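# Close and latch the door between two rooms

## Task

Push the door separating the two rooms fully closed so that its latch catches. At the end, no object other than the robot and the door may sit even partly within the area bounded by the yellow floor tape (resting on the tape itself is acceptable). The coffee table must be standing upright, and the robot must neither be knocked over nor left leaning. The result only counts if it holds without the robot keeping it in place.

## Robot and tools

ROBOT. A Hello Robot Stretch 3 with a single arm: a two-wheeled differential base (0.33 m long, 0.34 m wide) that cannot strafe, a mast carrying a lift, and a telescoping arm that sticks out to the robot's RIGHT side. To move the gripper forward or back you drive the base. Turning in place pivots about the point midway between the drive wheels, 0.05 m behind the front edge. Stowed (arm in, wrist folded), the turning sweep has radius 0.28 m; an unfolded, level wrist reaches beyond it. Loose objects may occasionally get nudged by outside forces.

FRAMES. Base frame: origin on the floor between the drive wheels, x forward, y left, z up. Odometry frame is the base frame where the scene began. hand_pose is reported in the base frame, located where the closed fingertips meet; with all wrist joints at 0 its x axis is up, y points back along the arm toward the mast, z toward the robot's rear.

TOOL execute_actions. Arguments: "actions", a list with zero or one action object, and optional "cameras" (list of "head_camera", "nav_camera", "wrist_camera", "all"; omitted/null/["all"] gives every camera, [] gives none). An empty list only reports state and images. An action may contain "base", "joints", and optionally "contact_limits"; the motions start together.
- base: exactly one key. {"translate_m": d} is a relative drive of d metres from the base's last reported position, forward positive, range -1 to 1. {"rotate_rad": d} is a relative in-place turn, counter-clockwise (left) positive, range -3.2 to 3.2.
- joints: a single object keyed by joint name, each value an absolute target: lift_m 0 to 1.1 (arm height on mast, metres); arm_m 0 to 0.52 (extension, metres); wrist_yaw_rad -1.345 to 4.42 (0 along the arm, positive toward the front, 3.0 folded over the base); wrist_pitch_rad -1.57 to 0.451 (0 level, negative tips fingers down); wrist_roll_rad -2.911 to 2.911 (0 fingers side by side); gripper_m -0.089 to 0.179 (larger is wider; actual fingertip gap is a bit smaller, zero below 0.007); head_pan_rad -3.953 to 1.73 (0 forward, positive left, -1.57 looks along the arm); head_tilt_rad -1.53 to 0.419 (negative looks down). Unnamed joints or base may keep pushing to earlier targets.
- contact_limits: {"arm_m": effort percent 1 to 100}; the arm motion halts with contact_stop when its effort reaches that level (negative when retracting). Smaller is gentler; too small stops instantly. Values above the maximum are clipped.
Unknown keys or out-of-range numbers cause rejection with no motion. If a result reports a stop, later motion calls in the same reply are skipped.

TOOL wait: {"seconds": 0 to 10}; nothing new is commanded, then the same report is returned.
TOOL zoom_image: {"camera": name, "region": [x0, y0, x1, y1]} in pixels of that camera's most recent full image, origin top-left, at most 504x504.
TOOL finished_scene: {"scene": current scene number}. Ends the scene irreversibly and says whether the goal was met; the next task appears in its result. Replying without any tool call ends everything.

RESULT LINES. base_status / joint_status: done, off_target (resting short of target, maybe still pushing), contact_stop, time_out, torque_fault. After the last three the old target is dropped. on_its_own lists uncommanded behaviour; "held at" is the held target, not the actual position. Arm and lift contact stops leave that joint slack until commanded again (a loaded lift may sag). Base, wrist and head have no contact stop and keep shoving. A wrist servo pushed hard for several seconds shuts off for 10 s. motor_effort: percent of maximum, sign toward larger joint values, bracket shows peak of the last action; readings carry fixed bias and noise. Positive wheel effort means pushing forward. base_odometry counts wheel turns (slip included); heading -3.142 to 3.142, left positive. turned_by_wheels and turned_by_imu give turn since the last report. base_tilt in degrees, forward/right positive, bias up to about 4. lidar_m: 12 distances in metres from the base origin, 30 degree sectors, first straight ahead then counter-clockwise (4th left, 7th behind, 10th right), "-" means nothing seen; scan plane 0.17 m high, range 0.15 to 12 m, misses glass and thin legs; the mast and low robot parts block some sectors. wrist_depth_mm (45 to 1000) and head_depth_mm (280 to 4000, image sideways): 7x7 grids of median depths from top-left.

CAMERAS. head_camera and nav_camera move with head pan/tilt; wrist_camera rides the gripper. Calibration K, distortion and T_world_to_cam (base frame to camera) are provided; poses shift with joints and carry small errors.

SPEED. Full base speed (0.30 m/s, 1.9 rad/s) only when stowed: lift_m under 0.30, arm_m under 0.03, wrist_yaw_rad over 2.54; otherwise 0.10 m/s and 0.63 rad/s.

SAFETY. Fold or unfold the wrist only with lift_m 0.32 to 0.95, wrist_pitch_rad -0.4, roll near 0; after folding the lift may go down to 0.25. With yaw below -0.4 keep pitch at -0.5 or lower. Arm pushes against rigid things with the gripper above about 0.45 m can tip the robot, more so with higher limits or repeated pushes. Driving while the gripper pushes, hooks or holds something fixed, or snagging furniture (especially reversing), can tip it: reverse the last move in small steps, pull the gripper free, and lower lift to about 0.2 if still leaning. Avoid drops, slams, hard impacts and strong shoves, keep the coffee table upright, and keep all objects out of the taped zone. Less robot motion time is better.

Each tool is called after ">>>" as name(argument=value, ...) on one line, values as JSON.

## Session

>>> execute_actions(actions=[])

Scene clock: 0.00 s.
base_odometry: x=+0.000 y=+0.000 heading=+0.000 (m, m, rad; odometry frame)
turned_by_wheels: +0.000 (rad since the last result)
turned_by_imu: +0.000 (rad since the last result)
base_tilt: forward=+0.5 right=+0.2 (deg)
lidar_m: 1.21 2.07 1.41 1.38 1.14 0.92 0.91 0.99 0.87 0.86 0.94 1.20
head_depth_mm: 1109 1110 1115 1115 1118 1122 1123 / 1142 1143 1146 1149 1149 1148 1156 / 1181 1178 1172 1177 1181 1183 1182 / 1212 1213 1214 1212 1219 1217 1218 / 2069 2888 2879 2890 2861 2887 2389 / 2062 2903 2891 2892 2920 2953 2378 / 2081 2899 2912 2940 2939 2909 2390
base_status: not commanded
joint_positions: lift_m=+0.598 arm_m=-0.001 wrist_yaw_rad=+2.879 wrist_pitch_rad=-0.618 wrist_roll_rad=-0.007 gripper_m=+0.037 head_pan_rad=-0.007 head_tilt_rad=+0.008
joint_status: not commanded
motor_effort: left_wheel=+0 right_wheel=+0 lift_m=+25 arm_m=+0 wrist_yaw_rad=+0 wrist_pitch_rad=+4 wrist_roll_rad=+0 gripper_m=+1 head_pan_rad=-1 head_tilt_rad=+2 (%)
hand_pose: x=+0.0293 y=+0.0441 z=+0.5681 quat_wxyz=(+0.301, +0.693, +0.126, +0.642) (m; base frame)
wrist_depth_mm: - - - - - - - / - - - - - - - / - - - - - - - / 917 - 938 942 936 932 952 / 800 805 - 803 815 838 818 / 701 716 - 713 705 731 739 / 639 647 - 651 636 649 646
pictures: head_camera (sideways: a quarter turn clockwise sets it upright), nav_camera (sideways: a quarter turn counterclockwise sets it upright), wrist_camera
Images, in order (width x height): head_camera 896x504, nav_camera 672x504, wrist_camera 644x364.

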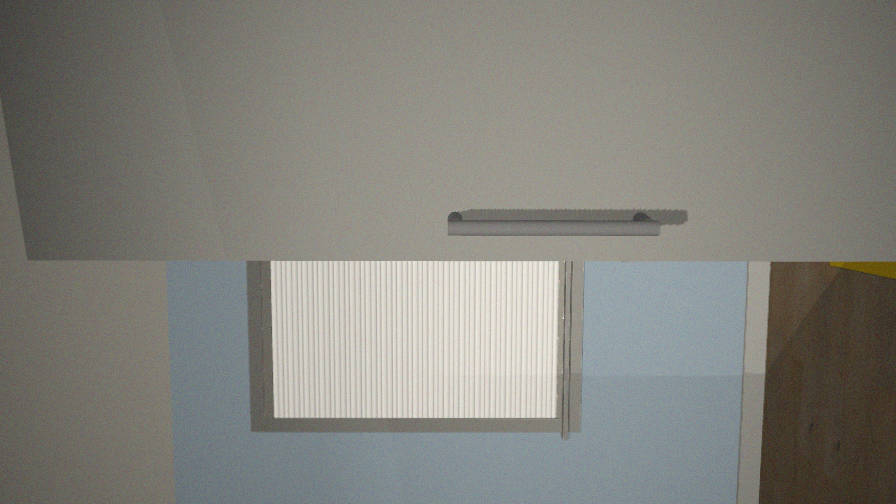

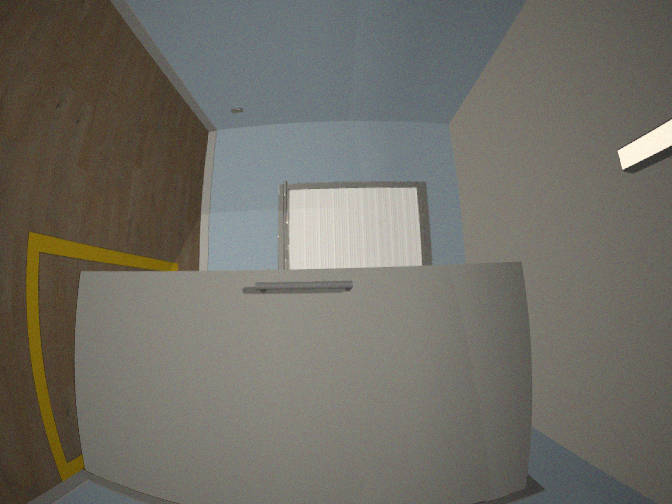

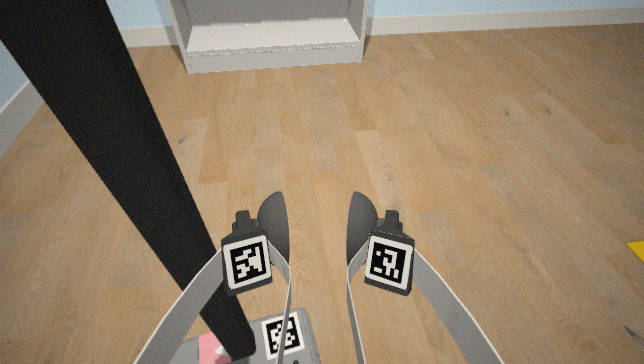

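Door hinge about (1.0,-0.85). Look behind it first.

>>> execute_actions(actions=[{"base":{"rotate_rad":0.5},"joints":{"lift_m":0.27,"wrist_pitch_rad":-0.4}}], cameras=[])

>>> execute_actions(actions=[{"base":{"translate_m":1}}], cameras=[])

>>> execute_actions(actions=[{"base":{"translate_m":0.6},"joints":{"head_pan_rad":-1.8,"head_tilt_rad":-0.6}}], cameras=["nav_camera"])

Scene clock: 17.10 s.
base_odometry: x=+0.000 y=+0.000 heading=+0.500 (m, m, rad; odometry frame)
turned_by_wheels: +0.500 (rad since the last result)
turned_by_imu: +0.506 (rad since the last result)
base_tilt: forward=+0.4 right=+0.2 (deg)
lidar_m: 2.12 1.41 1.38 1.16 0.92 0.91 0.98 0.87 0.86 0.93 1.20 1.21
head_depth_mm: 2055 2788 2834 2816 2812 2829 2389 / 2056 2982 2992 3058 3014 3000 2373 / 2071 3159 3216 3235 3220 3207 2389 / 2073 2834 2944 2950 2935 2963 2382 / 2064 2537 2547 2516 2544 2545 2383 / 2071 2244 2242 2251 2256 2271 2202 / 1969 2024 2007 2016 2013 2003 2006
base_status: done
joint_positions: lift_m=+0.270 arm_m=-0.001 wrist_yaw_rad=+2.879 wrist_pitch_rad=-0.418 wrist_roll_rad=-0.007 gripper_m=+0.037 head_pan_rad=-0.007 head_tilt_rad=+0.008
joint_status: all done
motor_effort: left_wheel=-2(7) right_wheel=+2(8) lift_m=+16(22) arm_m=+0(0) wrist_yaw_rad=+0(0) wrist_pitch_rad=+6(6) wrist_roll_rad=+0(0) gripper_m=+1(1) head_pan_rad=+0(1) head_tilt_rad=+2(2) (%)
hand_pose: x=+0.0369 y=+0.0726 z=+0.2831 quat_wxyz=(+0.236, +0.702, +0.056, +0.669) (m; base frame)
wrist_depth_mm: - - - - - - - / - - - - - - - / - 854 857 854 876 886 885 / 642 684 672 681 678 683 683 / 537 - 567 545 553 552 566 / 459 - - 465 453 473 469 / - - - 408 404 404 405
pictures: none
No camera images: the call's "cameras" was empty. Leave "cameras" out to get every camera's image.

Scene clock: 22.13 s.
base_odometry: x=+0.878 y=+0.479 heading=+0.500 (m, m, rad; odometry frame)
turned_by_wheels: +0.000 (rad since the last result)
turned_by_imu: +0.005 (rad since the last result)
base_tilt: forward=+0.4 right=+0.3 (deg)
lidar_m: 1.35 1.07 1.03 0.84 1.40 1.70 1.84 1.48 0.99 0.65 1.83 2.05
head_depth_mm: 1981 2033 2035 2033 2017 2036 2037 / 2051 2151 2130 2156 2185 2157 2147 / 2020 2171 2193 2190 2164 2182 2166 / 1836 1834 1837 1843 1874 1849 1837 / 1594 1593 1600 1610 1598 1610 1610 / 1414 1412 1421 1421 1421 1414 1420 / 1259 1266 1262 1272 1273 1266 1270
base_status: done
joint_positions: lift_m=+0.270 arm_m=-0.001 wrist_yaw_rad=+2.879 wrist_pitch_rad=-0.417 wrist_roll_rad=-0.007 gripper_m=+0.037 head_pan_rad=-0.007 head_tilt_rad=+0.008
joint_status: not commanded
motor_effort: left_wheel=-2(11) right_wheel=+2(10) lift_m=+16(16) arm_m=+0(0) wrist_yaw_rad=-1(1) wrist_pitch_rad=+5(6) wrist_roll_rad=+0(0) gripper_m=+0(1) head_pan_rad=+0(0) head_tilt_rad=+2(2) (%)
hand_pose: x=+0.0369 y=+0.0727 z=+0.2833 quat_wxyz=(+0.236, +0.702, +0.056, +0.669) (m; base frame)
wrist_depth_mm: - - - - 946 864 797 / - - 944 - - 910 853 / - 852 853 885 872 885 849 / 656 674 669 682 672 682 670 / 541 - 567 548 547 563 560 / 454 - - 463 452 467 471 / - - - 408 403 405 404
pictures: none
No camera images: the call's "cameras" was empty. Leave "cameras" out to get every camera's image.

Scene clock: 25.77 s.
base_odometry: x=+1.404 y=+0.767 heading=+0.500 (m, m, rad; odometry frame)
turned_by_wheels: +0.000 (rad since the last result)
turned_by_imu: +0.003 (rad since the last result)
base_tilt: forward=+0.4 right=+0.2 (deg)
lidar_m: 0.89 0.71 0.70 0.76 1.04 2.18 2.32 1.82 0.82 1.71 1.59 1.57
head_depth_mm: 3504 3842 3170 2316 1251 1425 1276 / 3626 3930 3110 2292 1819 1491 1279 / 3771 - 3105 2289 1820 1508 1275 / 1805 3935 2839 2299 1805 1498 1268 / 1784 1965 2174 2091 1794 1489 1269 / 1845 2062 2247 2118 1787 1488 1262 / 1943 2164 2387 2266 1768 1483 1254
base_status: done
joint_positions: lift_m=+0.270 arm_m=-0.001 wrist_yaw_rad=+2.879 wrist_pitch_rad=-0.417 wrist_roll_rad=-0.007 gripper_m=+0.037 head_pan_rad=-1.793 head_tilt_rad=-0.592
joint_status: all done
motor_effort: left_wheel=-1(10) right_wheel=+2(8) lift_m=+16(16) arm_m=+0(0) wrist_yaw_rad=-1(0) wrist_pitch_rad=+5(5) wrist_roll_rad=+0(0) gripper_m=+0(0) head_pan_rad=-3(34) head_tilt_rad=-4(36) (%)
hand_pose: x=+0.0369 y=+0.0727 z=+0.2833 quat_wxyz=(+0.236, +0.702, +0.056, +0.669) (m; base frame)
wrist_depth_mm: - 841 763 685 628 584 537 / - 935 851 763 684 617 578 / - 866 857 814 728 668 612 / 653 674 663 665 685 683 645 / 543 - 570 554 551 555 550 / 459 - - 466 451 464 466 / - - - 405 402 404 407
pictures: nav_camera (sideways: a quarter turn counterclockwise sets it upright)
camera_calibration (this result's frames):
nav_camera: T_world_to_cam=[[-0.1647, -0.542122, 0.824001, -1.03071], [-0.964039, 0.265134, -0.0182544, 0.0720221], [-0.208575, -0.797375, -0.566294, 0.697521], [0, 0, 0, 1]] pos_world=[0.0451598, -0.0216804, 1.24562]
Images, in order (width x height): nav_camera 672x504.

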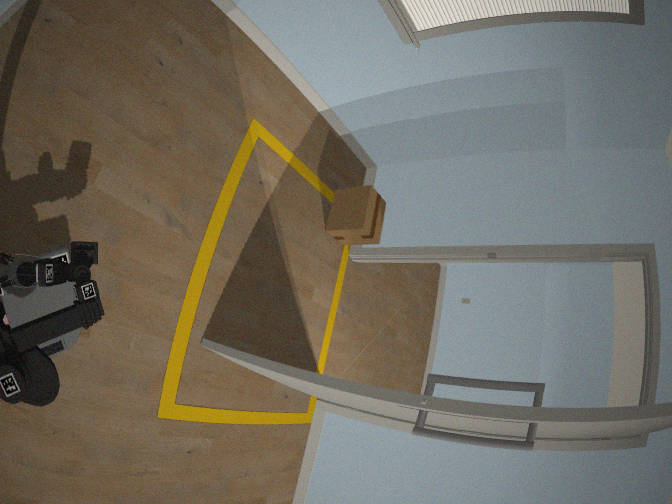

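>>> execute_actions(actions=[{"base":{"rotate_rad":-1.93}}], cameras=[])

>>> execute_actions(actions=[{"base":{"translate_m":1}}], cameras=[])

>>> execute_actions(actions=[{"base":{"translate_m":0.35}}], cameras=[])

>>> execute_actions(actions=[{"base":{"rotate_rad":1.43},"joints":{"head_pan_rad":0,"head_tilt_rad":-1.0}}], cameras=["nav_camera"])

Scene clock: 41.67 s.
base_odometry: x=+1.404 y=+0.767 heading=-1.430 (m, m, rad; odometry frame)
turned_by_wheels: -1.930 (rad since the last result)
turned_by_imu: -1.942 (rad since the last result)
base_tilt: forward=+0.5 right=+0.2 (deg)
lidar_m: 1.71 1.76 1.57 1.34 0.80 0.70 0.70 0.83 0.94 2.19 2.07 0.82
head_depth_mm: 1873 1589 1662 1857 1684 1398 1276 / 1881 2070 2300 2160 1785 1503 1278 / 1892 2101 2349 2296 1813 1500 1274 / 1912 2116 2359 2288 1799 1488 1278 / 1911 2125 2359 2269 1802 1489 1265 / 1930 2115 2372 2257 1790 1486 1259 / 1923 2126 2370 2251 1795 1480 1260
base_status: done
joint_positions: lift_m=+0.270 arm_m=-0.001 wrist_yaw_rad=+2.879 wrist_pitch_rad=-0.417 wrist_roll_rad=-0.007 gripper_m=+0.037 head_pan_rad=-1.793 head_tilt_rad=-0.593
joint_status: not commanded
motor_effort: left_wheel=+2(16) right_wheel=+0(7) lift_m=+16(16) arm_m=-1(1) wrist_yaw_rad=-1(0) wrist_pitch_rad=+5(5) wrist_roll_rad=+0(0) gripper_m=+0(0) head_pan_rad=-3(3) head_tilt_rad=-3(4) (%)
hand_pose: x=+0.0369 y=+0.0727 z=+0.2833 quat_wxyz=(+0.236, +0.702, +0.056, +0.669) (m; base frame)
wrist_depth_mm: - - - - - - - / - - - - - - - / - 860 859 864 868 895 877 / 639 681 662 664 678 684 685 / 544 - 567 550 555 551 559 / 459 - - 463 455 462 468 / - - - 413 405 402 403
pictures: none
No camera images: the call's "cameras" was empty. Leave "cameras" out to get every camera's image.

Scene clock: 46.70 s.
base_odometry: x=+1.544 y=-0.223 heading=-1.430 (m, m, rad; odometry frame)
turned_by_wheels: +0.000 (rad since the last result)
turned_by_imu: +0.005 (rad since the last result)
base_tilt: forward=+0.5 right=+0.3 (deg)
lidar_m: 0.99 0.77 1.28 1.28 1.51 1.65 1.65 1.76 0.30 0.31 0.41 1.09
head_depth_mm: - - - 300 339 388 1204 / - - - 306 - 305 475 / - - 288 315 358 410 497 / - - 291 324 371 433 520 / - - 297 334 383 450 547 / - - 305 345 397 469 577 / - 287 313 356 412 491 608
base_status: done
joint_positions: lift_m=+0.270 arm_m=-0.001 wrist_yaw_rad=+2.879 wrist_pitch_rad=-0.417 wrist_roll_rad=-0.007 gripper_m=+0.037 head_pan_rad=-1.793 head_tilt_rad=-0.593
joint_status: not commanded
motor_effort: left_wheel=+1(13) right_wheel=+0(6) lift_m=+16(16) arm_m=+0(0) wrist_yaw_rad=+0(0) wrist_pitch_rad=+5(5) wrist_roll_rad=+0(0) gripper_m=+0(0) head_pan_rad=-4(3) head_tilt_rad=-3(3) (%)
hand_pose: x=+0.0369 y=+0.0727 z=+0.2833 quat_wxyz=(+0.236, +0.702, +0.056, +0.669) (m; base frame)
wrist_depth_mm: - - - - - - 716 / - - - - - 865 597 / - 857 849 850 870 807 637 / 642 682 672 685 682 680 677 / 548 - 568 552 551 553 557 / 460 - - 465 454 466 468 / - - - 407 403 403 408
pictures: none
No camera images: the call's "cameras" was empty. Leave "cameras" out to get every camera's image.

Scene clock: 49.53 s.
base_odometry: x=+1.594 y=-0.570 heading=-1.430 (m, m, rad; odometry frame)
turned_by_wheels: +0.000 (rad since the last result)
turned_by_imu: +0.002 (rad since the last result)
base_tilt: forward=+0.4 right=+0.2 (deg)
lidar_m: 2.23 0.51 0.49 1.18 1.39 1.99 1.99 0.48 0.46 0.47 0.63 2.77
head_depth_mm: 359 394 434 484 547 630 742 / 367 402 446 498 565 652 772 / 375 413 457 511 582 676 810 / 383 422 469 528 603 704 846 / 391 431 481 543 623 734 893 / 400 442 494 559 649 764 941 / 410 453 507 578 671 801 991
base_status: done
joint_positions: lift_m=+0.270 arm_m=-0.001 wrist_yaw_rad=+2.879 wrist_pitch_rad=-0.417 wrist_roll_rad=-0.007 gripper_m=+0.037 head_pan_rad=-1.793 head_tilt_rad=-0.593
joint_status: not commanded
motor_effort: left_wheel=+1(13) right_wheel=+0(7) lift_m=+16(16) arm_m=-1(0) wrist_yaw_rad=-1(0) wrist_pitch_rad=+5(5) wrist_roll_rad=+0(0) gripper_m=-1(0) head_pan_rad=-3(3) head_tilt_rad=-4(4) (%)
hand_pose: x=+0.0369 y=+0.0727 z=+0.2833 quat_wxyz=(+0.236, +0.702, +0.056, +0.669) (m; base frame)
wrist_depth_mm: - - - - - 711 574 / - - - - 611 479 505 / - 861 858 875 614 534 533 / 651 680 666 672 620 589 556 / 538 - 566 551 551 550 562 / 458 - - 460 449 466 466 / - - - 407 404 407 408
pictures: none
No camera images: the call's "cameras" was empty. Leave "cameras" out to get every camera's image.

Scene clock: 51.77 s.
base_odometry: x=+1.594 y=-0.570 heading=+0.000 (m, m, rad; odometry frame)
turned_by_wheels: +1.430 (rad since the last result)
turned_by_imu: +1.439 (rad since the last result)
base_tilt: forward=+0.4 right=+0.2 (deg)
lidar_m: 1.18 1.29 2.00 1.99 0.51 0.46 0.46 0.56 2.78 2.77 0.56 0.50
head_depth_mm: 1103 1289 1570 1200 1092 1225 1130 / 1115 1318 1597 1483 1161 1242 1134 / 1131 1340 1616 1529 1368 1239 1127 / 1146 1358 1636 1526 1366 1230 1124 / 1157 1380 1606 1519 1357 1230 1121 / 1178 1399 1647 1506 1351 1222 1116 / 1190 1431 1637 1507 1347 1222 1114
base_status: done
joint_positions: lift_m=+0.270 arm_m=-0.001 wrist_yaw_rad=+2.879 wrist_pitch_rad=-0.417 wrist_roll_rad=-0.007 gripper_m=+0.037 head_pan_rad=-0.007 head_tilt_rad=-0.988
joint_status: all done
motor_effort: left_wheel=-1(11) right_wheel=+2(11) lift_m=+16(16) arm_m=-1(1) wrist_yaw_rad=+0(0) wrist_pitch_rad=+5(5) wrist_roll_rad=+0(0) gripper_m=+0(0) head_pan_rad=+2(32) head_tilt_rad=-7(34) (%)
hand_pose: x=+0.0369 y=+0.0727 z=+0.2833 quat_wxyz=(+0.236, +0.702, +0.056, +0.669) (m; base frame)
wrist_depth_mm: - - - - - - - / - - - - - - - / - 842 849 878 860 897 880 / 498 692 668 668 674 681 677 / 506 - 564 556 548 554 560 / 454 - - 468 451 465 467 / - - - 405 399 404 408
pictures: nav_camera (sideways: a quarter turn counterclockwise sets it upright)
camera_calibration (this result's frames):
nav_camera: T_world_to_cam=[[0.838647, -0.04694, 0.542649, -0.670185], [-0.0565179, -0.998401, 0.000983502, 0.0414361], [0.541735, -0.0314942, -0.839959, 1.04886], [0, 0, 0, 1]] pos_world=[-0.00381295, 0.0429444, 1.24463]
Images, in order (width x height): nav_camera 672x504.

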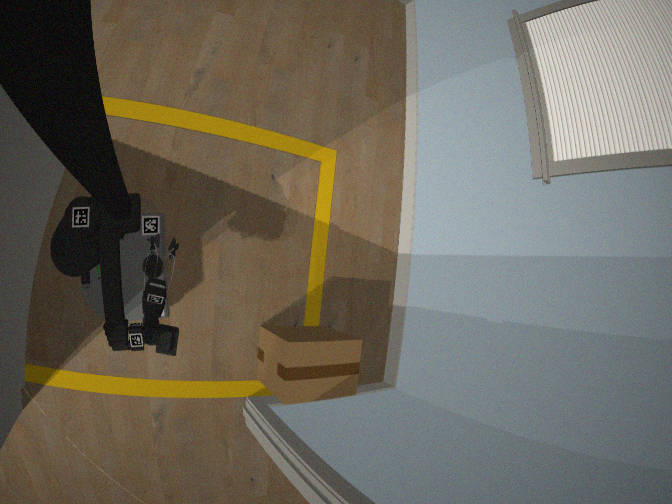

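>>> execute_actions(actions=[{"base":{"rotate_rad":-0.5}}], cameras=[])

>>> execute_actions(actions=[{"base":{"translate_m":0.3}}], cameras=[])

>>> execute_actions(actions=[{"base":{"rotate_rad":0.38}}], cameras=[])

>>> execute_actions(actions=[{"base":{"translate_m":0.45},"joints":{"lift_m":0.31}}], cameras=["nav_camera"])

Scene clock: 58.73 s.
base_odometry: x=+1.594 y=-0.570 heading=-0.500 (m, m, rad; odometry frame)
turned_by_wheels: -0.500 (rad since the last result)
turned_by_imu: -0.504 (rad since the last result)
base_tilt: forward=+0.5 right=+0.2 (deg)
lidar_m: 0.50 1.18 1.30 1.99 1.99 0.51 0.46 0.47 0.57 2.78 2.76 0.55
head_depth_mm: 773 839 915 1041 1339 1244 1139 / 902 995 1108 1231 1335 1240 1130 / 1086 1223 1386 1189 1301 1238 1126 / 1242 1450 1657 1189 1259 1230 1128 / 1188 1400 1640 1464 1357 1225 1120 / 1147 1341 1613 1505 1346 1224 1112 / 1100 1282 1532 1496 1337 1221 1113
base_status: done
joint_positions: lift_m=+0.270 arm_m=-0.001 wrist_yaw_rad=+2.879 wrist_pitch_rad=-0.417 wrist_roll_rad=-0.007 gripper_m=+0.037 head_pan_rad=-0.007 head_tilt_rad=-0.988
joint_status: not commanded
motor_effort: left_wheel=+2(13) right_wheel=-1(8) lift_m=+16(16) arm_m=-1(1) wrist_yaw_rad=+0(0) wrist_pitch_rad=+5(5) wrist_roll_rad=+0(0) gripper_m=-1(0) head_pan_rad=+1(2) head_tilt_rad=-7(7) (%)
hand_pose: x=+0.0369 y=+0.0727 z=+0.2833 quat_wxyz=(+0.236, +0.702, +0.056, +0.669) (m; base frame)
wrist_depth_mm: - - - - - - 841 / - - - - - - 884 / - 855 875 884 873 890 853 / 648 682 676 676 671 680 682 / 539 - 569 551 554 554 553 / 459 - - 464 452 464 467 / - - - 407 402 404 401
pictures: none
No camera images: the call's "cameras" was empty. Leave "cameras" out to get every camera's image.

Scene clock: 61.57 s.
base_odometry: x=+1.857 y=-0.714 heading=-0.500 (m, m, rad; odometry frame)
turned_by_wheels: +0.000 (rad since the last result)
turned_by_imu: +0.002 (rad since the last result)
base_tilt: forward=+0.5 right=+0.3 (deg)
lidar_m: 0.20 0.90 0.99 1.57 2.09 0.83 0.76 0.76 0.93 2.67 0.44 0.21
head_depth_mm: 621 678 742 813 904 1073 1134 / 726 802 893 1004 1135 1188 1136 / 870 981 1126 1321 1068 990 1135 / 932 1105 1345 1496 1065 992 1122 / 894 1054 1283 1492 1315 1214 1122 / 859 1011 1215 1449 1352 1226 1115 / 828 967 1153 1424 1346 1216 1114
base_status: done
joint_positions: lift_m=+0.270 arm_m=-0.001 wrist_yaw_rad=+2.879 wrist_pitch_rad=-0.417 wrist_roll_rad=-0.007 gripper_m=+0.037 head_pan_rad=-0.007 head_tilt_rad=-0.988
joint_status: not commanded
motor_effort: left_wheel=+2(14) right_wheel=+0(7) lift_m=+16(16) arm_m=-1(1) wrist_yaw_rad=+0(0) wrist_pitch_rad=+5(5) wrist_roll_rad=+0(0) gripper_m=+1(0) head_pan_rad=+2(2) head_tilt_rad=-5(6) (%)
hand_pose: x=+0.0369 y=+0.0727 z=+0.2833 quat_wxyz=(+0.236, +0.702, +0.056, +0.669) (m; base frame)
wrist_depth_mm: - - - - - 774 646 / - - - - - 834 685 / - 856 865 862 878 822 693 / 646 673 670 678 667 673 674 / 542 - 563 543 554 550 553 / 454 - - 467 450 466 470 / - - - 409 404 406 396
pictures: none
No camera images: the call's "cameras" was empty. Leave "cameras" out to get every camera's image.

Scene clock: 62.90 s.
base_odometry: x=+1.857 y=-0.714 heading=-0.120 (m, m, rad; odometry frame)
turned_by_wheels: +0.380 (rad since the last result)
turned_by_imu: +0.383 (rad since the last result)
base_tilt: forward=+0.5 right=+0.2 (deg)
lidar_m: 0.44 0.94 1.31 2.08 2.18 0.76 0.76 0.85 2.73 0.45 0.24 0.20
head_depth_mm: 856 1010 1206 1305 1215 1118 1109 / 853 1013 1235 1482 1070 970 1103 / 858 1010 1244 1471 1073 978 1097 / 860 1013 1243 1478 1371 1229 1125 / 859 1016 1242 1471 1355 1221 1120 / 860 1016 1245 1464 1353 1219 1112 / 861 1022 1247 1466 1340 1220 1106
base_status: done
joint_positions: lift_m=+0.270 arm_m=-0.001 wrist_yaw_rad=+2.879 wrist_pitch_rad=-0.417 wrist_roll_rad=-0.007 gripper_m=+0.037 head_pan_rad=-0.007 head_tilt_rad=-0.988
joint_status: not commanded
motor_effort: left_wheel=-1(12) right_wheel=+2(8) lift_m=+16(16) arm_m=-1(1) wrist_yaw_rad=-1(0) wrist_pitch_rad=+5(5) wrist_roll_rad=+0(0) gripper_m=+0(0) head_pan_rad=+2(2) head_tilt_rad=-7(7) (%)
hand_pose: x=+0.0369 y=+0.0727 z=+0.2833 quat_wxyz=(+0.236, +0.702, +0.056, +0.669) (m; base frame)
wrist_depth_mm: - - - - - - 749 / - - - - - - 788 / - 855 851 857 859 870 783 / 643 686 667 669 684 675 672 / 544 - 567 549 554 559 558 / 456 - - 465 455 466 470 / - - - 407 407 404 401
pictures: none
No camera images: the call's "cameras" was empty. Leave "cameras" out to get every camera's image.

Scene clock: 68.00 s.
base_odometry: x=+2.303 y=-0.768 heading=-0.120 (m, m, rad; odometry frame)
turned_by_wheels: +0.000 (rad since the last result)
turned_by_imu: -0.491 (rad since the last result)
base_tilt: forward=+0.5 right=+0.1 (deg)
lidar_m: 0.17 0.53 0.57 0.82 2.16 2.26 1.12 1.12 1.32 0.39 0.15 0.15
head_depth_mm: 480 531 589 661 754 879 1018 / 549 613 691 796 930 969 905 / 597 700 822 997 1144 965 893 / 567 673 828 1077 1330 978 1083 / 537 632 767 977 1291 1225 1120 / 510 597 716 892 1187 1226 1112 / 486 563 669 824 1069 1218 1113
base_status: done
joint_positions: lift_m=+0.310 arm_m=-0.001 wrist_yaw_rad=+2.879 wrist_pitch_rad=-0.417 wrist_roll_rad=-0.007 gripper_m=+0.037 head_pan_rad=-0.007 head_tilt_rad=-0.989
joint_status: all done
on_its_own: right_wheel is at rest, and its effort (+22) is outside its rest range (-18 to +18)
motor_effort: left_wheel=+12(20) right_wheel=+22(50) lift_m=+33(35) arm_m=-1(1) wrist_yaw_rad=+0(1) wrist_pitch_rad=+5(5) wrist_roll_rad=+0(0) gripper_m=+1(0) head_pan_rad=+2(2) head_tilt_rad=-7(7) (%)
hand_pose: x=+0.0370 y=+0.0727 z=+0.3225 quat_wxyz=(+0.236, +0.702, +0.056, +0.669) (m; base frame)
wrist_depth_mm: - - - 726 561 458 390 / - - - 778 599 480 407 / - 937 941 831 648 511 427 / 714 742 728 726 676 544 449 / 594 - 616 602 609 567 473 / 499 487 - 511 496 517 481 / 442 - - 439 446 440 438
pictures: nav_camera (sideways: a quarter turn counterclockwise sets it upright)
camera_calibration (this result's frames):
nav_camera: T_world_to_cam=[[0.838994, -0.046841, 0.54212, -0.669499], [-0.0563968, -0.998408, 0.00101483, 0.0413946], [0.54121, -0.0314253, -0.8403, 1.04931], [0, 0, 0, 1]] pos_world=[-0.0038542, 0.0429434, 1.24464]
Images, in order (width x height): nav_camera 672x504.

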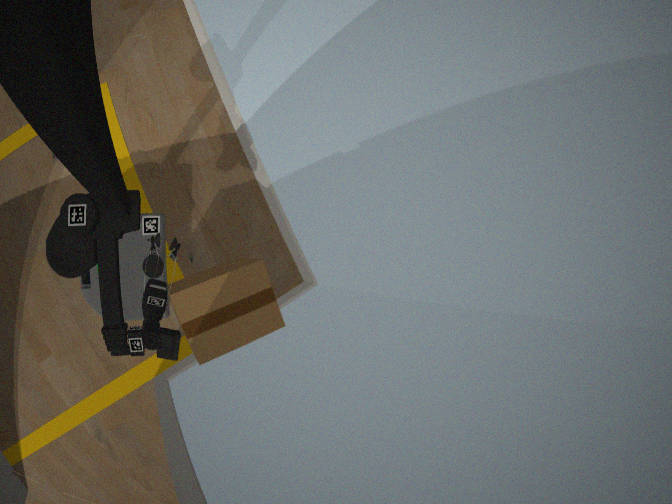

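Marginal; turning left pushes it more.

>>> execute_actions(actions=[{"base":{"rotate_rad":0.45}}], cameras=[])

>>> execute_actions(actions=[{"base":{"translate_m":0.1}}], cameras=[])

>>> execute_actions(actions=[{"base":{"translate_m":-0.4},"joints":{"lift_m":0.27}}], cameras=["nav_camera"])

Scene clock: 74.70 s.
base_odometry: x=+2.303 y=-0.768 heading=+0.329 (m, m, rad; odometry frame)
turned_by_wheels: +0.449 (rad since the last result)
turned_by_imu: +0.341 (rad since the last result)
base_tilt: forward=+0.4 right=+0.2 (deg)
lidar_m: 0.55 0.56 0.70 1.50 2.16 1.13 1.10 1.17 0.40 0.18 0.15 0.15
head_depth_mm: 539 646 802 921 971 967 911 / 532 634 782 1025 1279 971 887 / 525 622 767 995 1310 964 890 / 517 613 753 972 1307 1240 1108 / 510 603 736 945 1275 1225 1128 / 502 592 722 916 1255 1218 1115 / 494 582 705 900 1226 1221 1110
base_status: rotate_rad off_target (by the wheels' count: +0.4491 of +0.4500)
joint_positions: lift_m=+0.310 arm_m=-0.001 wrist_yaw_rad=+2.879 wrist_pitch_rad=-0.417 wrist_roll_rad=-0.007 gripper_m=+0.037 head_pan_rad=-0.007 head_tilt_rad=-0.989
joint_status: not commanded
on_its_own: right_wheel is at rest, and its effort (+37) is outside its rest range (-18 to +18)
motor_effort: left_wheel=-1(11) right_wheel=+37(45) lift_m=+33(33) arm_m=-1(1) wrist_yaw_rad=-1(1) wrist_pitch_rad=+5(5) wrist_roll_rad=+0(0) gripper_m=+0(0) head_pan_rad=+2(2) head_tilt_rad=-6(7) (%)
hand_pose: x=+0.0370 y=+0.0727 z=+0.3225 quat_wxyz=(+0.236, +0.702, +0.056, +0.669) (m; base frame)
wrist_depth_mm: - - - - 751 556 436 / - - - - 792 573 445 / - 952 954 939 827 588 468 / 714 744 729 736 757 615 480 / 588 - 618 600 610 583 485 / 504 485 - 510 495 511 486 / 449 - - 442 438 444 442
pictures: none
No camera images: the call's "cameras" was empty. Leave "cameras" out to get every camera's image.

Scene clock: 76.63 s.
base_odometry: x=+2.398 y=-0.736 heading=+0.328 (m, m, rad; odometry frame)
turned_by_wheels: +0.000 (rad since the last result)
turned_by_imu: -0.221 (rad since the last result)
base_tilt: forward=+0.4 right=+0.2 (deg)
lidar_m: 0.19 0.49 0.55 0.87 2.15 2.40 1.17 1.17 0.43 0.37 0.15 0.15
head_depth_mm: 526 584 637 702 781 874 953 / 525 634 749 866 989 966 909 / 505 601 749 989 1235 966 890 / 485 575 705 917 1269 995 1093 / 467 550 669 855 1171 1230 1120 / 449 526 635 799 1077 1219 1117 / 433 505 605 753 990 1203 1111
base_status: done
joint_positions: lift_m=+0.310 arm_m=-0.001 wrist_yaw_rad=+2.879 wrist_pitch_rad=-0.417 wrist_roll_rad=-0.007 gripper_m=+0.037 head_pan_rad=-0.007 head_tilt_rad=-0.989
joint_status: not commanded
on_its_own: right_wheel is at rest, and its effort (+21) is outside its rest range (-18 to +18)
motor_effort: left_wheel=+13(24) right_wheel=+21(39) lift_m=+33(33) arm_m=-1(1) wrist_yaw_rad=+0(1) wrist_pitch_rad=+5(5) wrist_roll_rad=+0(0) gripper_m=+0(0) head_pan_rad=+1(2) head_tilt_rad=-7(7) (%)
hand_pose: x=+0.0370 y=+0.0727 z=+0.3225 quat_wxyz=(+0.236, +0.702, +0.056, +0.669) (m; base frame)
wrist_depth_mm: - - - 753 552 437 360 / - - - 807 588 461 378 / - 950 945 854 644 485 393 / 719 748 736 730 656 515 412 / 592 - 619 598 607 531 432 / 500 485 - 510 493 510 440 / 450 - - 436 439 440 431
pictures: none
No camera images: the call's "cameras" was empty. Leave "cameras" out to get every camera's image.

Scene clock: 79.87 s.
base_odometry: x=+2.019 y=-0.865 heading=+0.328 (m, m, rad; odometry frame)
turned_by_wheels: +0.000 (rad since the last result)
turned_by_imu: -0.001 (rad since the last result)
base_tilt: forward=+0.5 right=+0.1 (deg)
lidar_m: 0.45 0.87 0.96 1.54 2.02 0.85 0.77 0.78 0.96 2.74 0.50 0.47
head_depth_mm: 738 797 871 963 1072 1200 1139 / 863 945 1058 1158 1219 1241 1127 / 929 1087 1302 1190 1121 1237 1128 / 895 1061 1303 1225 1298 1236 1126 / 856 1014 1232 1468 1358 1233 1121 / 824 973 1167 1441 1347 1227 1110 / 798 926 1113 1371 1354 1214 1111
base_status: done
joint_positions: lift_m=+0.270 arm_m=-0.001 wrist_yaw_rad=+2.879 wrist_pitch_rad=-0.417 wrist_roll_rad=-0.007 gripper_m=+0.037 head_pan_rad=-0.007 head_tilt_rad=-0.989
joint_status: all done
motor_effort: left_wheel=+2(9) right_wheel=-1(19) lift_m=+16(31) arm_m=-1(1) wrist_yaw_rad=+0(1) wrist_pitch_rad=+5(5) wrist_roll_rad=+0(0) gripper_m=+0(0) head_pan_rad=+3(2) head_tilt_rad=-6(6) (%)
hand_pose: x=+0.0370 y=+0.0727 z=+0.2834 quat_wxyz=(+0.236, +0.702, +0.056, +0.669) (m; base frame)
wrist_depth_mm: - - - - 937 757 622 / - - - - - 805 649 / - 861 883 869 866 802 677 / 642 673 667 671 685 687 660 / 541 - 570 549 558 552 553 / 466 - - 465 454 464 469 / - - - 410 405 404 404
pictures: nav_camera (sideways: a quarter turn counterclockwise sets it upright)
camera_calibration (this result's frames):
nav_camera: T_world_to_cam=[[0.839001, -0.046842, 0.54211, -0.669485], [-0.0563979, -0.998408, 0.00101545, 0.0413938], [0.541199, -0.0314258, -0.840307, 1.04931], [0, 0, 0, 1]] pos_world=[-0.00385487, 0.0429434, 1.24464]
Images, in order (width x height): nav_camera 672x504.

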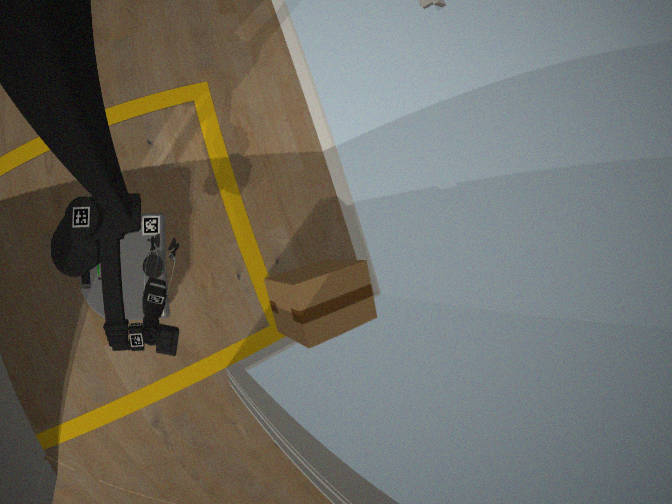

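>>> execute_actions(actions=[{"base":{"rotate_rad":2.45}}], cameras=[])

>>> execute_actions(actions=[{"base":{"translate_m":1}}], cameras=[])

>>> execute_actions(actions=[{"base":{"rotate_rad":1.2}}], cameras=[])

>>> execute_actions(actions=[{"base":{"translate_m":0.8}}], cameras=[])

>>> execute_actions(actions=[{"base":{"rotate_rad":2.4}}], cameras=[])

>>> execute_actions(actions=[{"base":{"translate_m":1},"joints":{"lift_m":0.31}}], cameras=["nav_camera"])

Scene clock: 90.53 s.
base_odometry: x=+2.019 y=-0.865 heading=+2.778 (m, m, rad; odometry frame)
turned_by_wheels: +2.450 (rad since the last result)
turned_by_imu: +2.467 (rad since the last result)
base_tilt: forward=+0.4 right=+0.2 (deg)
lidar_m: 2.09 0.78 0.77 0.86 2.82 0.50 0.50 0.45 0.87 0.90 1.25 2.02
head_depth_mm: 1936 2013 1763 1549 1383 1241 1141 / 2016 2004 1744 1529 1367 1240 1133 / 2148 1993 1728 1528 1358 1243 1137 / 2222 1971 1732 1521 1360 1232 1121 / 2285 1981 1723 1524 1351 1226 1124 / 2246 1973 1720 1519 1355 1214 1113 / 2232 1961 1700 1444 1343 1220 1113
base_status: done
joint_positions: lift_m=+0.270 arm_m=-0.001 wrist_yaw_rad=+2.879 wrist_pitch_rad=-0.417 wrist_roll_rad=-0.007 gripper_m=+0.037 head_pan_rad=-0.007 head_tilt_rad=-0.989
joint_status: not commanded
motor_effort: left_wheel=-1(11) right_wheel=+2(12) lift_m=+16(16) arm_m=-1(1) wrist_yaw_rad=+1(0) wrist_pitch_rad=+5(5) wrist_roll_rad=+0(0) gripper_m=+0(0) head_pan_rad=+1(2) head_tilt_rad=-6(6) (%)
hand_pose: x=+0.0370 y=+0.0727 z=+0.2834 quat_wxyz=(+0.236, +0.702, +0.056, +0.669) (m; base frame)
wrist_depth_mm: - - 896 776 703 632 575 / - - - 855 740 680 616 / - 876 863 879 795 724 683 / 650 683 670 667 679 683 688 / 541 - 567 549 553 552 558 / 454 - - 461 449 468 471 / - - - 406 400 404 406
pictures: none
No camera images: the call's "cameras" was empty. Leave "cameras" out to get every camera's image.

Scene clock: 95.57 s.
base_odometry: x=+1.084 y=-0.509 heading=+2.778 (m, m, rad; odometry frame)
turned_by_wheels: +0.000 (rad since the last result)
turned_by_imu: +0.005 (rad since the last result)
base_tilt: forward=+0.5 right=+0.2 (deg)
lidar_m: 1.21 1.35 2.38 1.90 0.56 3.57 1.41 1.42 1.38 1.43 1.20 1.16
head_depth_mm: 1094 1259 1481 1539 1380 1248 1134 / 1151 1329 1583 1540 1381 1240 1131 / 1213 1417 1639 1526 1371 1236 1126 / 1282 1517 1692 1520 1360 1228 1121 / 1358 1631 1717 1511 1355 1233 1123 / 1469 1730 1705 1509 1345 1221 1118 / 1386 1558 1674 1505 1347 1218 1113
base_status: done
joint_positions: lift_m=+0.270 arm_m=-0.001 wrist_yaw_rad=+2.879 wrist_pitch_rad=-0.417 wrist_roll_rad=-0.007 gripper_m=+0.037 head_pan_rad=-0.007 head_tilt_rad=-0.989
joint_status: not commanded
motor_effort: left_wheel=-2(11) right_wheel=+2(10) lift_m=+16(16) arm_m=-1(1) wrist_yaw_rad=+0(0) wrist_pitch_rad=+5(5) wrist_roll_rad=+0(0) gripper_m=+0(1) head_pan_rad=+2(3) head_tilt_rad=-5(7) (%)
hand_pose: x=+0.0370 y=+0.0727 z=+0.2834 quat_wxyz=(+0.236, +0.702, +0.056, +0.669) (m; base frame)
wrist_depth_mm: - - - - - - - / - - - - - - - / - 863 855 868 885 871 875 / 398 691 675 674 678 674 682 / 490 - 568 558 556 554 557 / 459 - - 465 447 467 469 / - - - 411 406 406 405
pictures: none
No camera images: the call's "cameras" was empty. Leave "cameras" out to get every camera's image.

Scene clock: 97.50 s.
base_odometry: x=+1.084 y=-0.509 heading=-2.305 (m, m, rad; odometry frame)
turned_by_wheels: +1.200 (rad since the last result)
turned_by_imu: +1.208 (rad since the last result)
base_tilt: forward=+0.5 right=+0.2 (deg)
lidar_m: 2.38 1.67 0.41 1.48 1.48 1.38 1.37 1.44 1.17 1.16 1.27 1.91
head_depth_mm: 2231 2020 1753 1536 1374 1246 1131 / 2234 1995 1741 1533 1367 1243 1132 / 2251 2017 1739 1528 1365 1239 1130 / 2297 1995 1740 1519 1364 1232 1124 / 2261 1969 1713 1503 1355 1235 1121 / 2293 1969 1717 1509 1351 1221 1121 / 2306 1956 1710 1506 1344 1214 1109
base_status: done
joint_positions: lift_m=+0.270 arm_m=-0.001 wrist_yaw_rad=+2.879 wrist_pitch_rad=-0.417 wrist_roll_rad=-0.007 gripper_m=+0.037 head_pan_rad=-0.007 head_tilt_rad=-0.989
joint_status: not commanded
motor_effort: left_wheel=-1(12) right_wheel=+1(10) lift_m=+16(16) arm_m=-1(2) wrist_yaw_rad=-1(0) wrist_pitch_rad=+5(5) wrist_roll_rad=+0(0) gripper_m=+0(1) head_pan_rad=+2(1) head_tilt_rad=-6(5) (%)
hand_pose: x=+0.0370 y=+0.0727 z=+0.2834 quat_wxyz=(+0.236, +0.702, +0.056, +0.669) (m; base frame)
wrist_depth_mm: - - - - 493 - - / - - - - 609 - - / - 882 867 867 754 876 897 / 655 681 672 670 616 678 689 / 536 - 564 551 553 558 556 / 459 - - 460 452 463 464 / - - - 408 400 407 404
pictures: none
No camera images: the call's "cameras" was empty. Leave "cameras" out to get every camera's image.

Scene clock: 102.03 s.
base_odometry: x=+0.548 y=-1.103 heading=-2.305 (m, m, rad; odometry frame)
turned_by_wheels: +0.000 (rad since the last result)
turned_by_imu: +0.004 (rad since the last result)
base_tilt: forward=+0.6 right=+0.2 (deg)
lidar_m: 1.59 1.50 1.23 1.05 0.66 0.61 2.16 1.59 1.30 1.02 1.37 1.60
head_depth_mm: 1503 1776 1737 1541 1372 1247 1135 / 1533 1811 1731 1533 1373 1244 1134 / 1551 1825 1729 1522 1367 1240 1128 / 1577 1842 1723 1522 1359 1223 1129 / 1602 1852 1713 1505 1352 1231 1120 / 1628 1871 1701 1504 1353 1221 1116 / 1643 1879 1703 1487 1344 1214 1117
base_status: done
joint_positions: lift_m=+0.270 arm_m=-0.001 wrist_yaw_rad=+2.879 wrist_pitch_rad=-0.417 wrist_roll_rad=-0.007 gripper_m=+0.037 head_pan_rad=-0.007 head_tilt_rad=-0.989
joint_status: not commanded
motor_effort: left_wheel=-1(12) right_wheel=+2(8) lift_m=+16(16) arm_m=-2(1) wrist_yaw_rad=+0(0) wrist_pitch_rad=+5(5) wrist_roll_rad=+0(0) gripper_m=+0(0) head_pan_rad=+3(2) head_tilt_rad=-6(6) (%)
hand_pose: x=+0.0370 y=+0.0727 z=+0.2834 quat_wxyz=(+0.236, +0.702, +0.056, +0.669) (m; base frame)
wrist_depth_mm: - 929 - - - - - / - - - - - - - / - 858 863 863 869 876 915 / 617 683 671 665 686 676 678 / 545 - 567 555 545 551 552 / 459 - - 468 451 464 470 / - - - 407 407 405 407
pictures: none
No camera images: the call's "cameras" was empty. Leave "cameras" out to get every camera's image.

Scene clock: 104.80 s.
base_odometry: x=+0.549 y=-1.103 heading=+0.095 (m, m, rad; odometry frame)
turned_by_wheels: +2.400 (rad since the last result)
turned_by_imu: +2.416 (rad since the last result)
base_tilt: forward=+0.5 right=+0.2 (deg)
lidar_m: 0.61 2.16 1.96 1.37 1.30 1.02 1.42 1.60 1.63 1.29 1.23 0.76
head_depth_mm: 719 882 1137 1492 1387 1248 1139 / 680 828 1048 1419 1377 1240 1134 / 650 780 970 1284 1368 1231 1125 / 619 736 908 1174 1356 1227 1123 / 544 697 847 1083 1335 1223 1119 / 566 668 896 1488 1349 1225 1115 / 2110 1958 1689 1496 1342 1220 1107
base_status: done
joint_positions: lift_m=+0.270 arm_m=-0.001 wrist_yaw_rad=+2.879 wrist_pitch_rad=-0.417 wrist_roll_rad=-0.007 gripper_m=+0.037 head_pan_rad=-0.007 head_tilt_rad=-0.989
joint_status: not commanded
motor_effort: left_wheel=-2(12) right_wheel=+2(12) lift_m=+16(16) arm_m=-2(2) wrist_yaw_rad=+0(0) wrist_pitch_rad=+5(5) wrist_roll_rad=+0(0) gripper_m=+0(1) head_pan_rad=+3(3) head_tilt_rad=-5(6) (%)
hand_pose: x=+0.0370 y=+0.0726 z=+0.2834 quat_wxyz=(+0.236, +0.702, +0.056, +0.669) (m; base frame)
wrist_depth_mm: - - - - - - - / - - - - - - - / - 861 867 865 887 905 883 / 654 683 666 681 669 675 691 / 539 - 568 548 556 557 561 / 456 - - 463 455 463 471 / - - - 408 405 405 401
pictures: none
No camera images: the call's "cameras" was empty. Leave "cameras" out to get every camera's image.

Scene clock: 115.87 s.
base_odometry: x=+1.544 y=-1.008 heading=+0.095 (m, m, rad; odometry frame)
turned_by_wheels: +0.000 (rad since the last result)
turned_by_imu: +0.006 (rad since the last result)
base_tilt: forward=+0.4 right=+0.1 (deg)
lidar_m: - - 0.15 1.79 1.84 1.88 2.41 2.42 1.02 0.24 0.15 -
head_depth_mm: - - - - - - 515 / - - - - - - 425 / - - - - - - 554 / - - - - - - 592 / - - - - - - 600 / - - - - - 317 984 / - - - - - 330 1083
base_status: done
joint_positions: lift_m=+0.310 arm_m=-0.001 wrist_yaw_rad=+2.883 wrist_pitch_rad=-0.418 wrist_roll_rad=-0.007 gripper_m=+0.037 head_pan_rad=+0.007 head_tilt_rad=-1.000
joint_status: all done
motor_effort: left_wheel=+0(18) right_wheel=+1(9) lift_m=+33(35) arm_m=-2(2) wrist_yaw_rad=-3(8) wrist_pitch_rad=+5(6) wrist_roll_rad=+0(0) gripper_m=+0(4) head_pan_rad=-4(16) head_tilt_rad=+0(13) (%)
hand_pose: x=+0.0362 y=+0.0727 z=+0.3222 quat_wxyz=(+0.235, +0.702, +0.057, +0.669) (m; base frame)
wrist_depth_mm: - - - - 162 101 73 / - - - - 167 103 74 / - 929 929 956 172 105 75 / 710 734 724 739 179 107 76 / 589 - 614 609 156 109 77 / 507 500 - 504 193 111 79 / 447 - - 425 201 107 80
pictures: nav_camera (sideways: a quarter turn counterclockwise sets it upright)
camera_calibration (this result's frames):
nav_camera: T_world_to_cam=[[0.845777, -0.0353893, 0.532361, -0.656827], [-0.0428053, -0.999082, 0.00159086, 0.0405617], [0.531817, -0.0241334, -0.846516, 1.05744], [0, 0, 0, 1]] pos_world=[-0.00509959, 0.0427995, 1.24475]
Images, in order (width x height): nav_camera 672x504.

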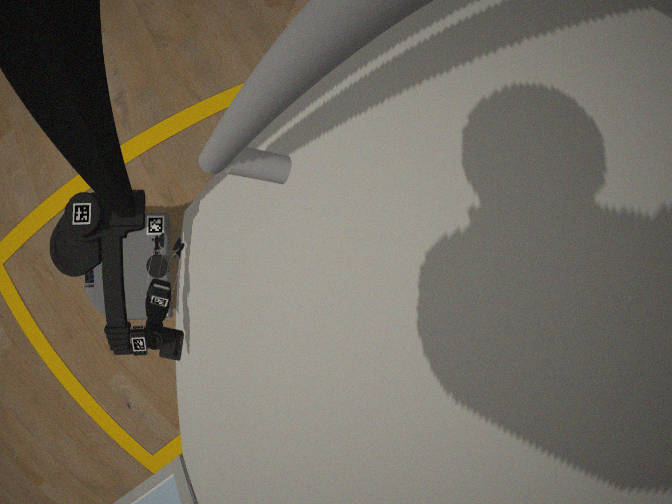

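>>> execute_actions(actions=[{"base":{"translate_m":0.2},"joints":{"head_tilt_rad":-1.4}}], cameras=[])

>>> execute_actions(actions=[{"base":{"rotate_rad":-1.0}}], cameras=[])

>>> execute_actions(actions=[{"base":{"translate_m":0.48}}], cameras=["nav_camera"])

Scene clock: 123.80 s.
base_odometry: x=+1.743 y=-0.989 heading=+0.095 (m, m, rad; odometry frame)
turned_by_wheels: +0.000 (rad since the last result)
turned_by_imu: -0.007 (rad since the last result)
base_tilt: forward=+0.5 right=+0.2 (deg)
lidar_m: - 0.15 1.19 1.56 1.95 1.99 2.53 2.59 0.84 0.20 0.15 -
head_depth_mm: - - - 342 728 1221 1186 / - - - 374 829 1223 1192 / - - - 430 962 1196 1178 / - - 314 527 1258 - 1175 / - - 341 679 1253 - 1154 / - - 351 1269 1241 - 1157 / - - 350 1257 1230 - 1152
base_status: done
joint_positions: lift_m=+0.310 arm_m=-0.001 wrist_yaw_rad=+2.876 wrist_pitch_rad=-0.418 wrist_roll_rad=-0.006 gripper_m=+0.037 head_pan_rad=+0.006 head_tilt_rad=-1.384
joint_status: all done
motor_effort: left_wheel=+0(31) right_wheel=+0(25) lift_m=+31(33) arm_m=-2(2) wrist_yaw_rad=+1(4) wrist_pitch_rad=+5(6) wrist_roll_rad=-1(1) gripper_m=+1(3) head_pan_rad=-3(4) head_tilt_rad=-8(36) (%)
hand_pose: x=+0.0376 y=+0.0723 z=+0.3224 quat_wxyz=(+0.237, +0.703, +0.055, +0.669) (m; base frame)
wrist_depth_mm: - - - - - 944 125 / - - - - - 196 124 / - 938 948 936 953 192 122 / 703 724 731 733 751 188 121 / 586 - 616 599 611 185 119 / 502 485 - 507 477 182 118 / 447 - - 439 418 165 116
pictures: none
No camera images: the call's "cameras" was empty. Leave "cameras" out to get every camera's image.

Scene clock: 126.83 s.
base_odometry: x=+1.743 y=-0.989 heading=-0.905 (m, m, rad; odometry frame)
turned_by_wheels: -1.000 (rad since the last result)
turned_by_imu: -1.010 (rad since the last result)
base_tilt: forward=+0.5 right=+0.2 (deg)
lidar_m: 0.15 - 0.15 0.19 1.20 1.63 1.94 2.01 2.61 2.36 0.72 0.22
head_depth_mm: 316 465 1158 1309 1263 1215 1186 / 289 381 745 1302 1266 1218 1186 / - 332 550 1280 1264 1200 1180 / - 310 436 982 1259 - 1177 / - - 360 669 1249 - 1162 / - - 326 508 1091 - 1151 / - - 297 409 860 - 1157
base_status: done
joint_positions: lift_m=+0.310 arm_m=-0.001 wrist_yaw_rad=+2.877 wrist_pitch_rad=-0.418 wrist_roll_rad=-0.006 gripper_m=+0.037 head_pan_rad=+0.006 head_tilt_rad=-1.385
joint_status: not commanded
motor_effort: left_wheel=+2(63) right_wheel=-1(7) lift_m=+30(30) arm_m=-2(2) wrist_yaw_rad=+2(2) wrist_pitch_rad=+5(5) wrist_roll_rad=+0(0) gripper_m=+0(0) head_pan_rad=-3(4) head_tilt_rad=-9(8) (%)
hand_pose: x=+0.0375 y=+0.0723 z=+0.3224 quat_wxyz=(+0.237, +0.703, +0.055, +0.669) (m; base frame)
wrist_depth_mm: - 959 959 188 155 131 114 / - - - 205 166 139 120 / - 930 875 227 180 149 127 / 703 734 699 252 196 160 135 / 595 - 621 292 203 172 144 / 502 484 - 329 243 186 154 / 440 - - 357 273 198 166
pictures: none
No camera images: the call's "cameras" was empty. Leave "cameras" out to get every camera's image.

Scene clock: 132.80 s.
base_odometry: x=+2.040 y=-1.367 heading=-0.905 (m, m, rad; odometry frame)
turned_by_wheels: +0.000 (rad since the last result)
turned_by_imu: +0.003 (rad since the last result)
base_tilt: forward=+0.5 right=+0.2 (deg)
lidar_m: - - 0.15 0.27 0.72 1.64 2.42 2.47 2.69 0.35 0.15 -
head_depth_mm: - - - 400 1256 1223 1187 / - - - 390 1254 1218 1182 / - - - 380 1251 1199 1174 / - - - 371 1172 - 1176 / - - - 396 883 - 1155 / - - - 389 1224 - 1154 / - - - 380 1218 - 1156
base_status: done
joint_positions: lift_m=+0.310 arm_m=-0.001 wrist_yaw_rad=+2.892 wrist_pitch_rad=-0.419 wrist_roll_rad=-0.006 gripper_m=+0.037 head_pan_rad=+0.005 head_tilt_rad=-1.385
joint_status: not commanded
motor_effort: left_wheel=+4(45) right_wheel=+1(6) lift_m=+31(31) arm_m=-2(2) wrist_yaw_rad=-8(13) wrist_pitch_rad=+6(6) wrist_roll_rad=+0(0) gripper_m=+4(5) head_pan_rad=-3(3) head_tilt_rad=-8(9) (%)
hand_pose: x=+0.0341 y=+0.0731 z=+0.3221 quat_wxyz=(+0.232, +0.702, +0.061, +0.670) (m; base frame)
wrist_depth_mm: - 933 763 220 121 84 64 / - 644 673 240 127 86 65 / 943 703 743 264 134 89 67 / 718 - 736 300 141 92 69 / 590 - 619 359 137 96 71 / 502 491 - 326 159 99 72 / 449 - - 340 178 99 74
pictures: nav_camera (sideways: a quarter turn counterclockwise sets it upright)
camera_calibration (this result's frames):
nav_camera: T_world_to_cam=[[0.983731, -0.0359366, 0.176015, -0.193565], [-0.0400974, -0.998993, 0.0201383, 0.016404], [0.175114, -0.0268684, -0.984182, 1.23838], [0, 0, 0, 1]] pos_world=[-0.0257835, 0.0427047, 1.25253]
Images, in order (width x height): nav_camera 672x504.

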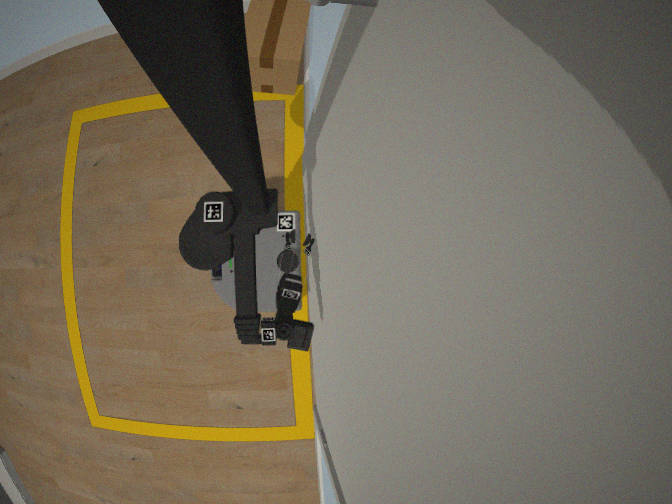

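>>> execute_actions(actions=[{"base":{"translate_m":0.07}}], cameras=[])

>>> execute_actions(actions=[{"base":{"translate_m":-0.15}}], cameras=[])

>>> finished_scene(scene=1)

Scene clock: 140.13 s.
base_odometry: x=+2.083 y=-1.422 heading=-0.905 (m, m, rad; odometry frame)
turned_by_wheels: +0.000 (rad since the last result)
turned_by_imu: +0.004 (rad since the last result)
base_tilt: forward=+0.4 right=+0.2 (deg)
lidar_m: - - 0.15 0.20 0.72 1.65 2.47 2.50 2.69 0.21 0.15 -
head_depth_mm: - - - - 1248 1223 1193 / - - - - 1245 1215 1187 / - - - - 602 1202 1185 / - - - - 478 - 1179 / - - - - 474 - 1161 / - - - - 1222 - 1155 / - - - - 1223 - 1157
base_status: translate_m off_target (by the wheels' count: +0.0698 of +0.0700)
joint_positions: lift_m=+0.310 arm_m=-0.001 wrist_yaw_rad=+2.978 wrist_pitch_rad=-0.429 wrist_roll_rad=-0.006 gripper_m=+0.036 head_pan_rad=+0.005 head_tilt_rad=-1.389
joint_status: not commanded
on_its_own: wrist_yaw_rad is held at +2.957, not at its first target +2.880, by its stall guard, which is not easing now; left_wheel is at rest, and its effort (+37) is outside its rest range (-18 to +18); right_wheel is at rest, and its effort (+21) is outside its rest range (-18 to +18); wrist_yaw_rad is at rest, and its effort (-14) is outside its rest range (-12 to +12)
motor_effort: left_wheel=+37(77) right_wheel=+21(32) lift_m=+24(31) arm_m=+0(2) wrist_yaw_rad=-14(45) wrist_pitch_rad=+9(9) wrist_roll_rad=-1(1) gripper_m=+9(16) head_pan_rad=-3(3) head_tilt_rad=-6(9) (%)
hand_pose: x=+0.0151 y=+0.0759 z=+0.3202 quat_wxyz=(+0.207, +0.699, +0.095, +0.678) (m; base frame)
wrist_depth_mm: 940 - 806 259 113 72 53 / - - 675 282 117 74 54 / 904 - 754 311 122 76 55 / 711 711 715 345 127 78 56 / 580 587 - 522 121 80 57 / 497 499 - 341 124 82 58 / 439 - - 253 160 83 59
pictures: none
No camera images: the call's "cameras" was empty. Leave "cameras" out to get every camera's image.

Scene clock: 142.87 s.
base_odometry: x=+1.990 y=-1.304 heading=-0.905 (m, m, rad; odometry frame)
turned_by_wheels: +0.000 (rad since the last result)
turned_by_imu: +0.000 (rad since the last result)
base_tilt: forward=+0.5 right=+0.2 (deg)
lidar_m: 0.20 0.21 0.28 0.68 1.21 1.65 2.31 2.37 2.69 0.82 0.29 0.21
head_depth_mm: - 328 500 1048 1268 1224 1189 / - 328 499 1041 1259 1223 1190 / - 328 499 1041 1265 1207 1182 / - 327 498 1041 1264 - 1179 / - 327 497 1032 1250 - 1159 / - 327 496 1029 1245 - 1151 / - 326 495 1030 1225 - 1155
base_status: done
joint_positions: lift_m=+0.310 arm_m=-0.001 wrist_yaw_rad=+2.960 wrist_pitch_rad=-0.418 wrist_roll_rad=-0.006 gripper_m=+0.037 head_pan_rad=+0.005 head_tilt_rad=-1.389
joint_status: not commanded
on_its_own: wrist_yaw_rad is held at +2.957, not at its first target +2.880, by its stall guard, which is not easing now
motor_effort: left_wheel=+0(30) right_wheel=+0(19) lift_m=+25(24) arm_m=+0(0) wrist_yaw_rad=-2(17) wrist_pitch_rad=+6(9) wrist_roll_rad=-1(1) gripper_m=+0(9) head_pan_rad=-3(3) head_tilt_rad=-6(5) (%)
hand_pose: x=+0.0192 y=+0.0766 z=+0.3226 quat_wxyz=(+0.209, +0.700, +0.084, +0.678) (m; base frame)
wrist_depth_mm: - - - 727 383 247 185 / - - 705 712 397 255 187 / 946 - 796 767 412 262 192 / 732 - 728 706 431 268 195 / 588 589 - 600 385 276 199 / 496 504 - 523 472 281 203 / 446 - - 449 427 276 207
pictures: none
No camera images: the call's "cameras" was empty. Leave "cameras" out to get every camera's image.

The scene is finished: the task was done.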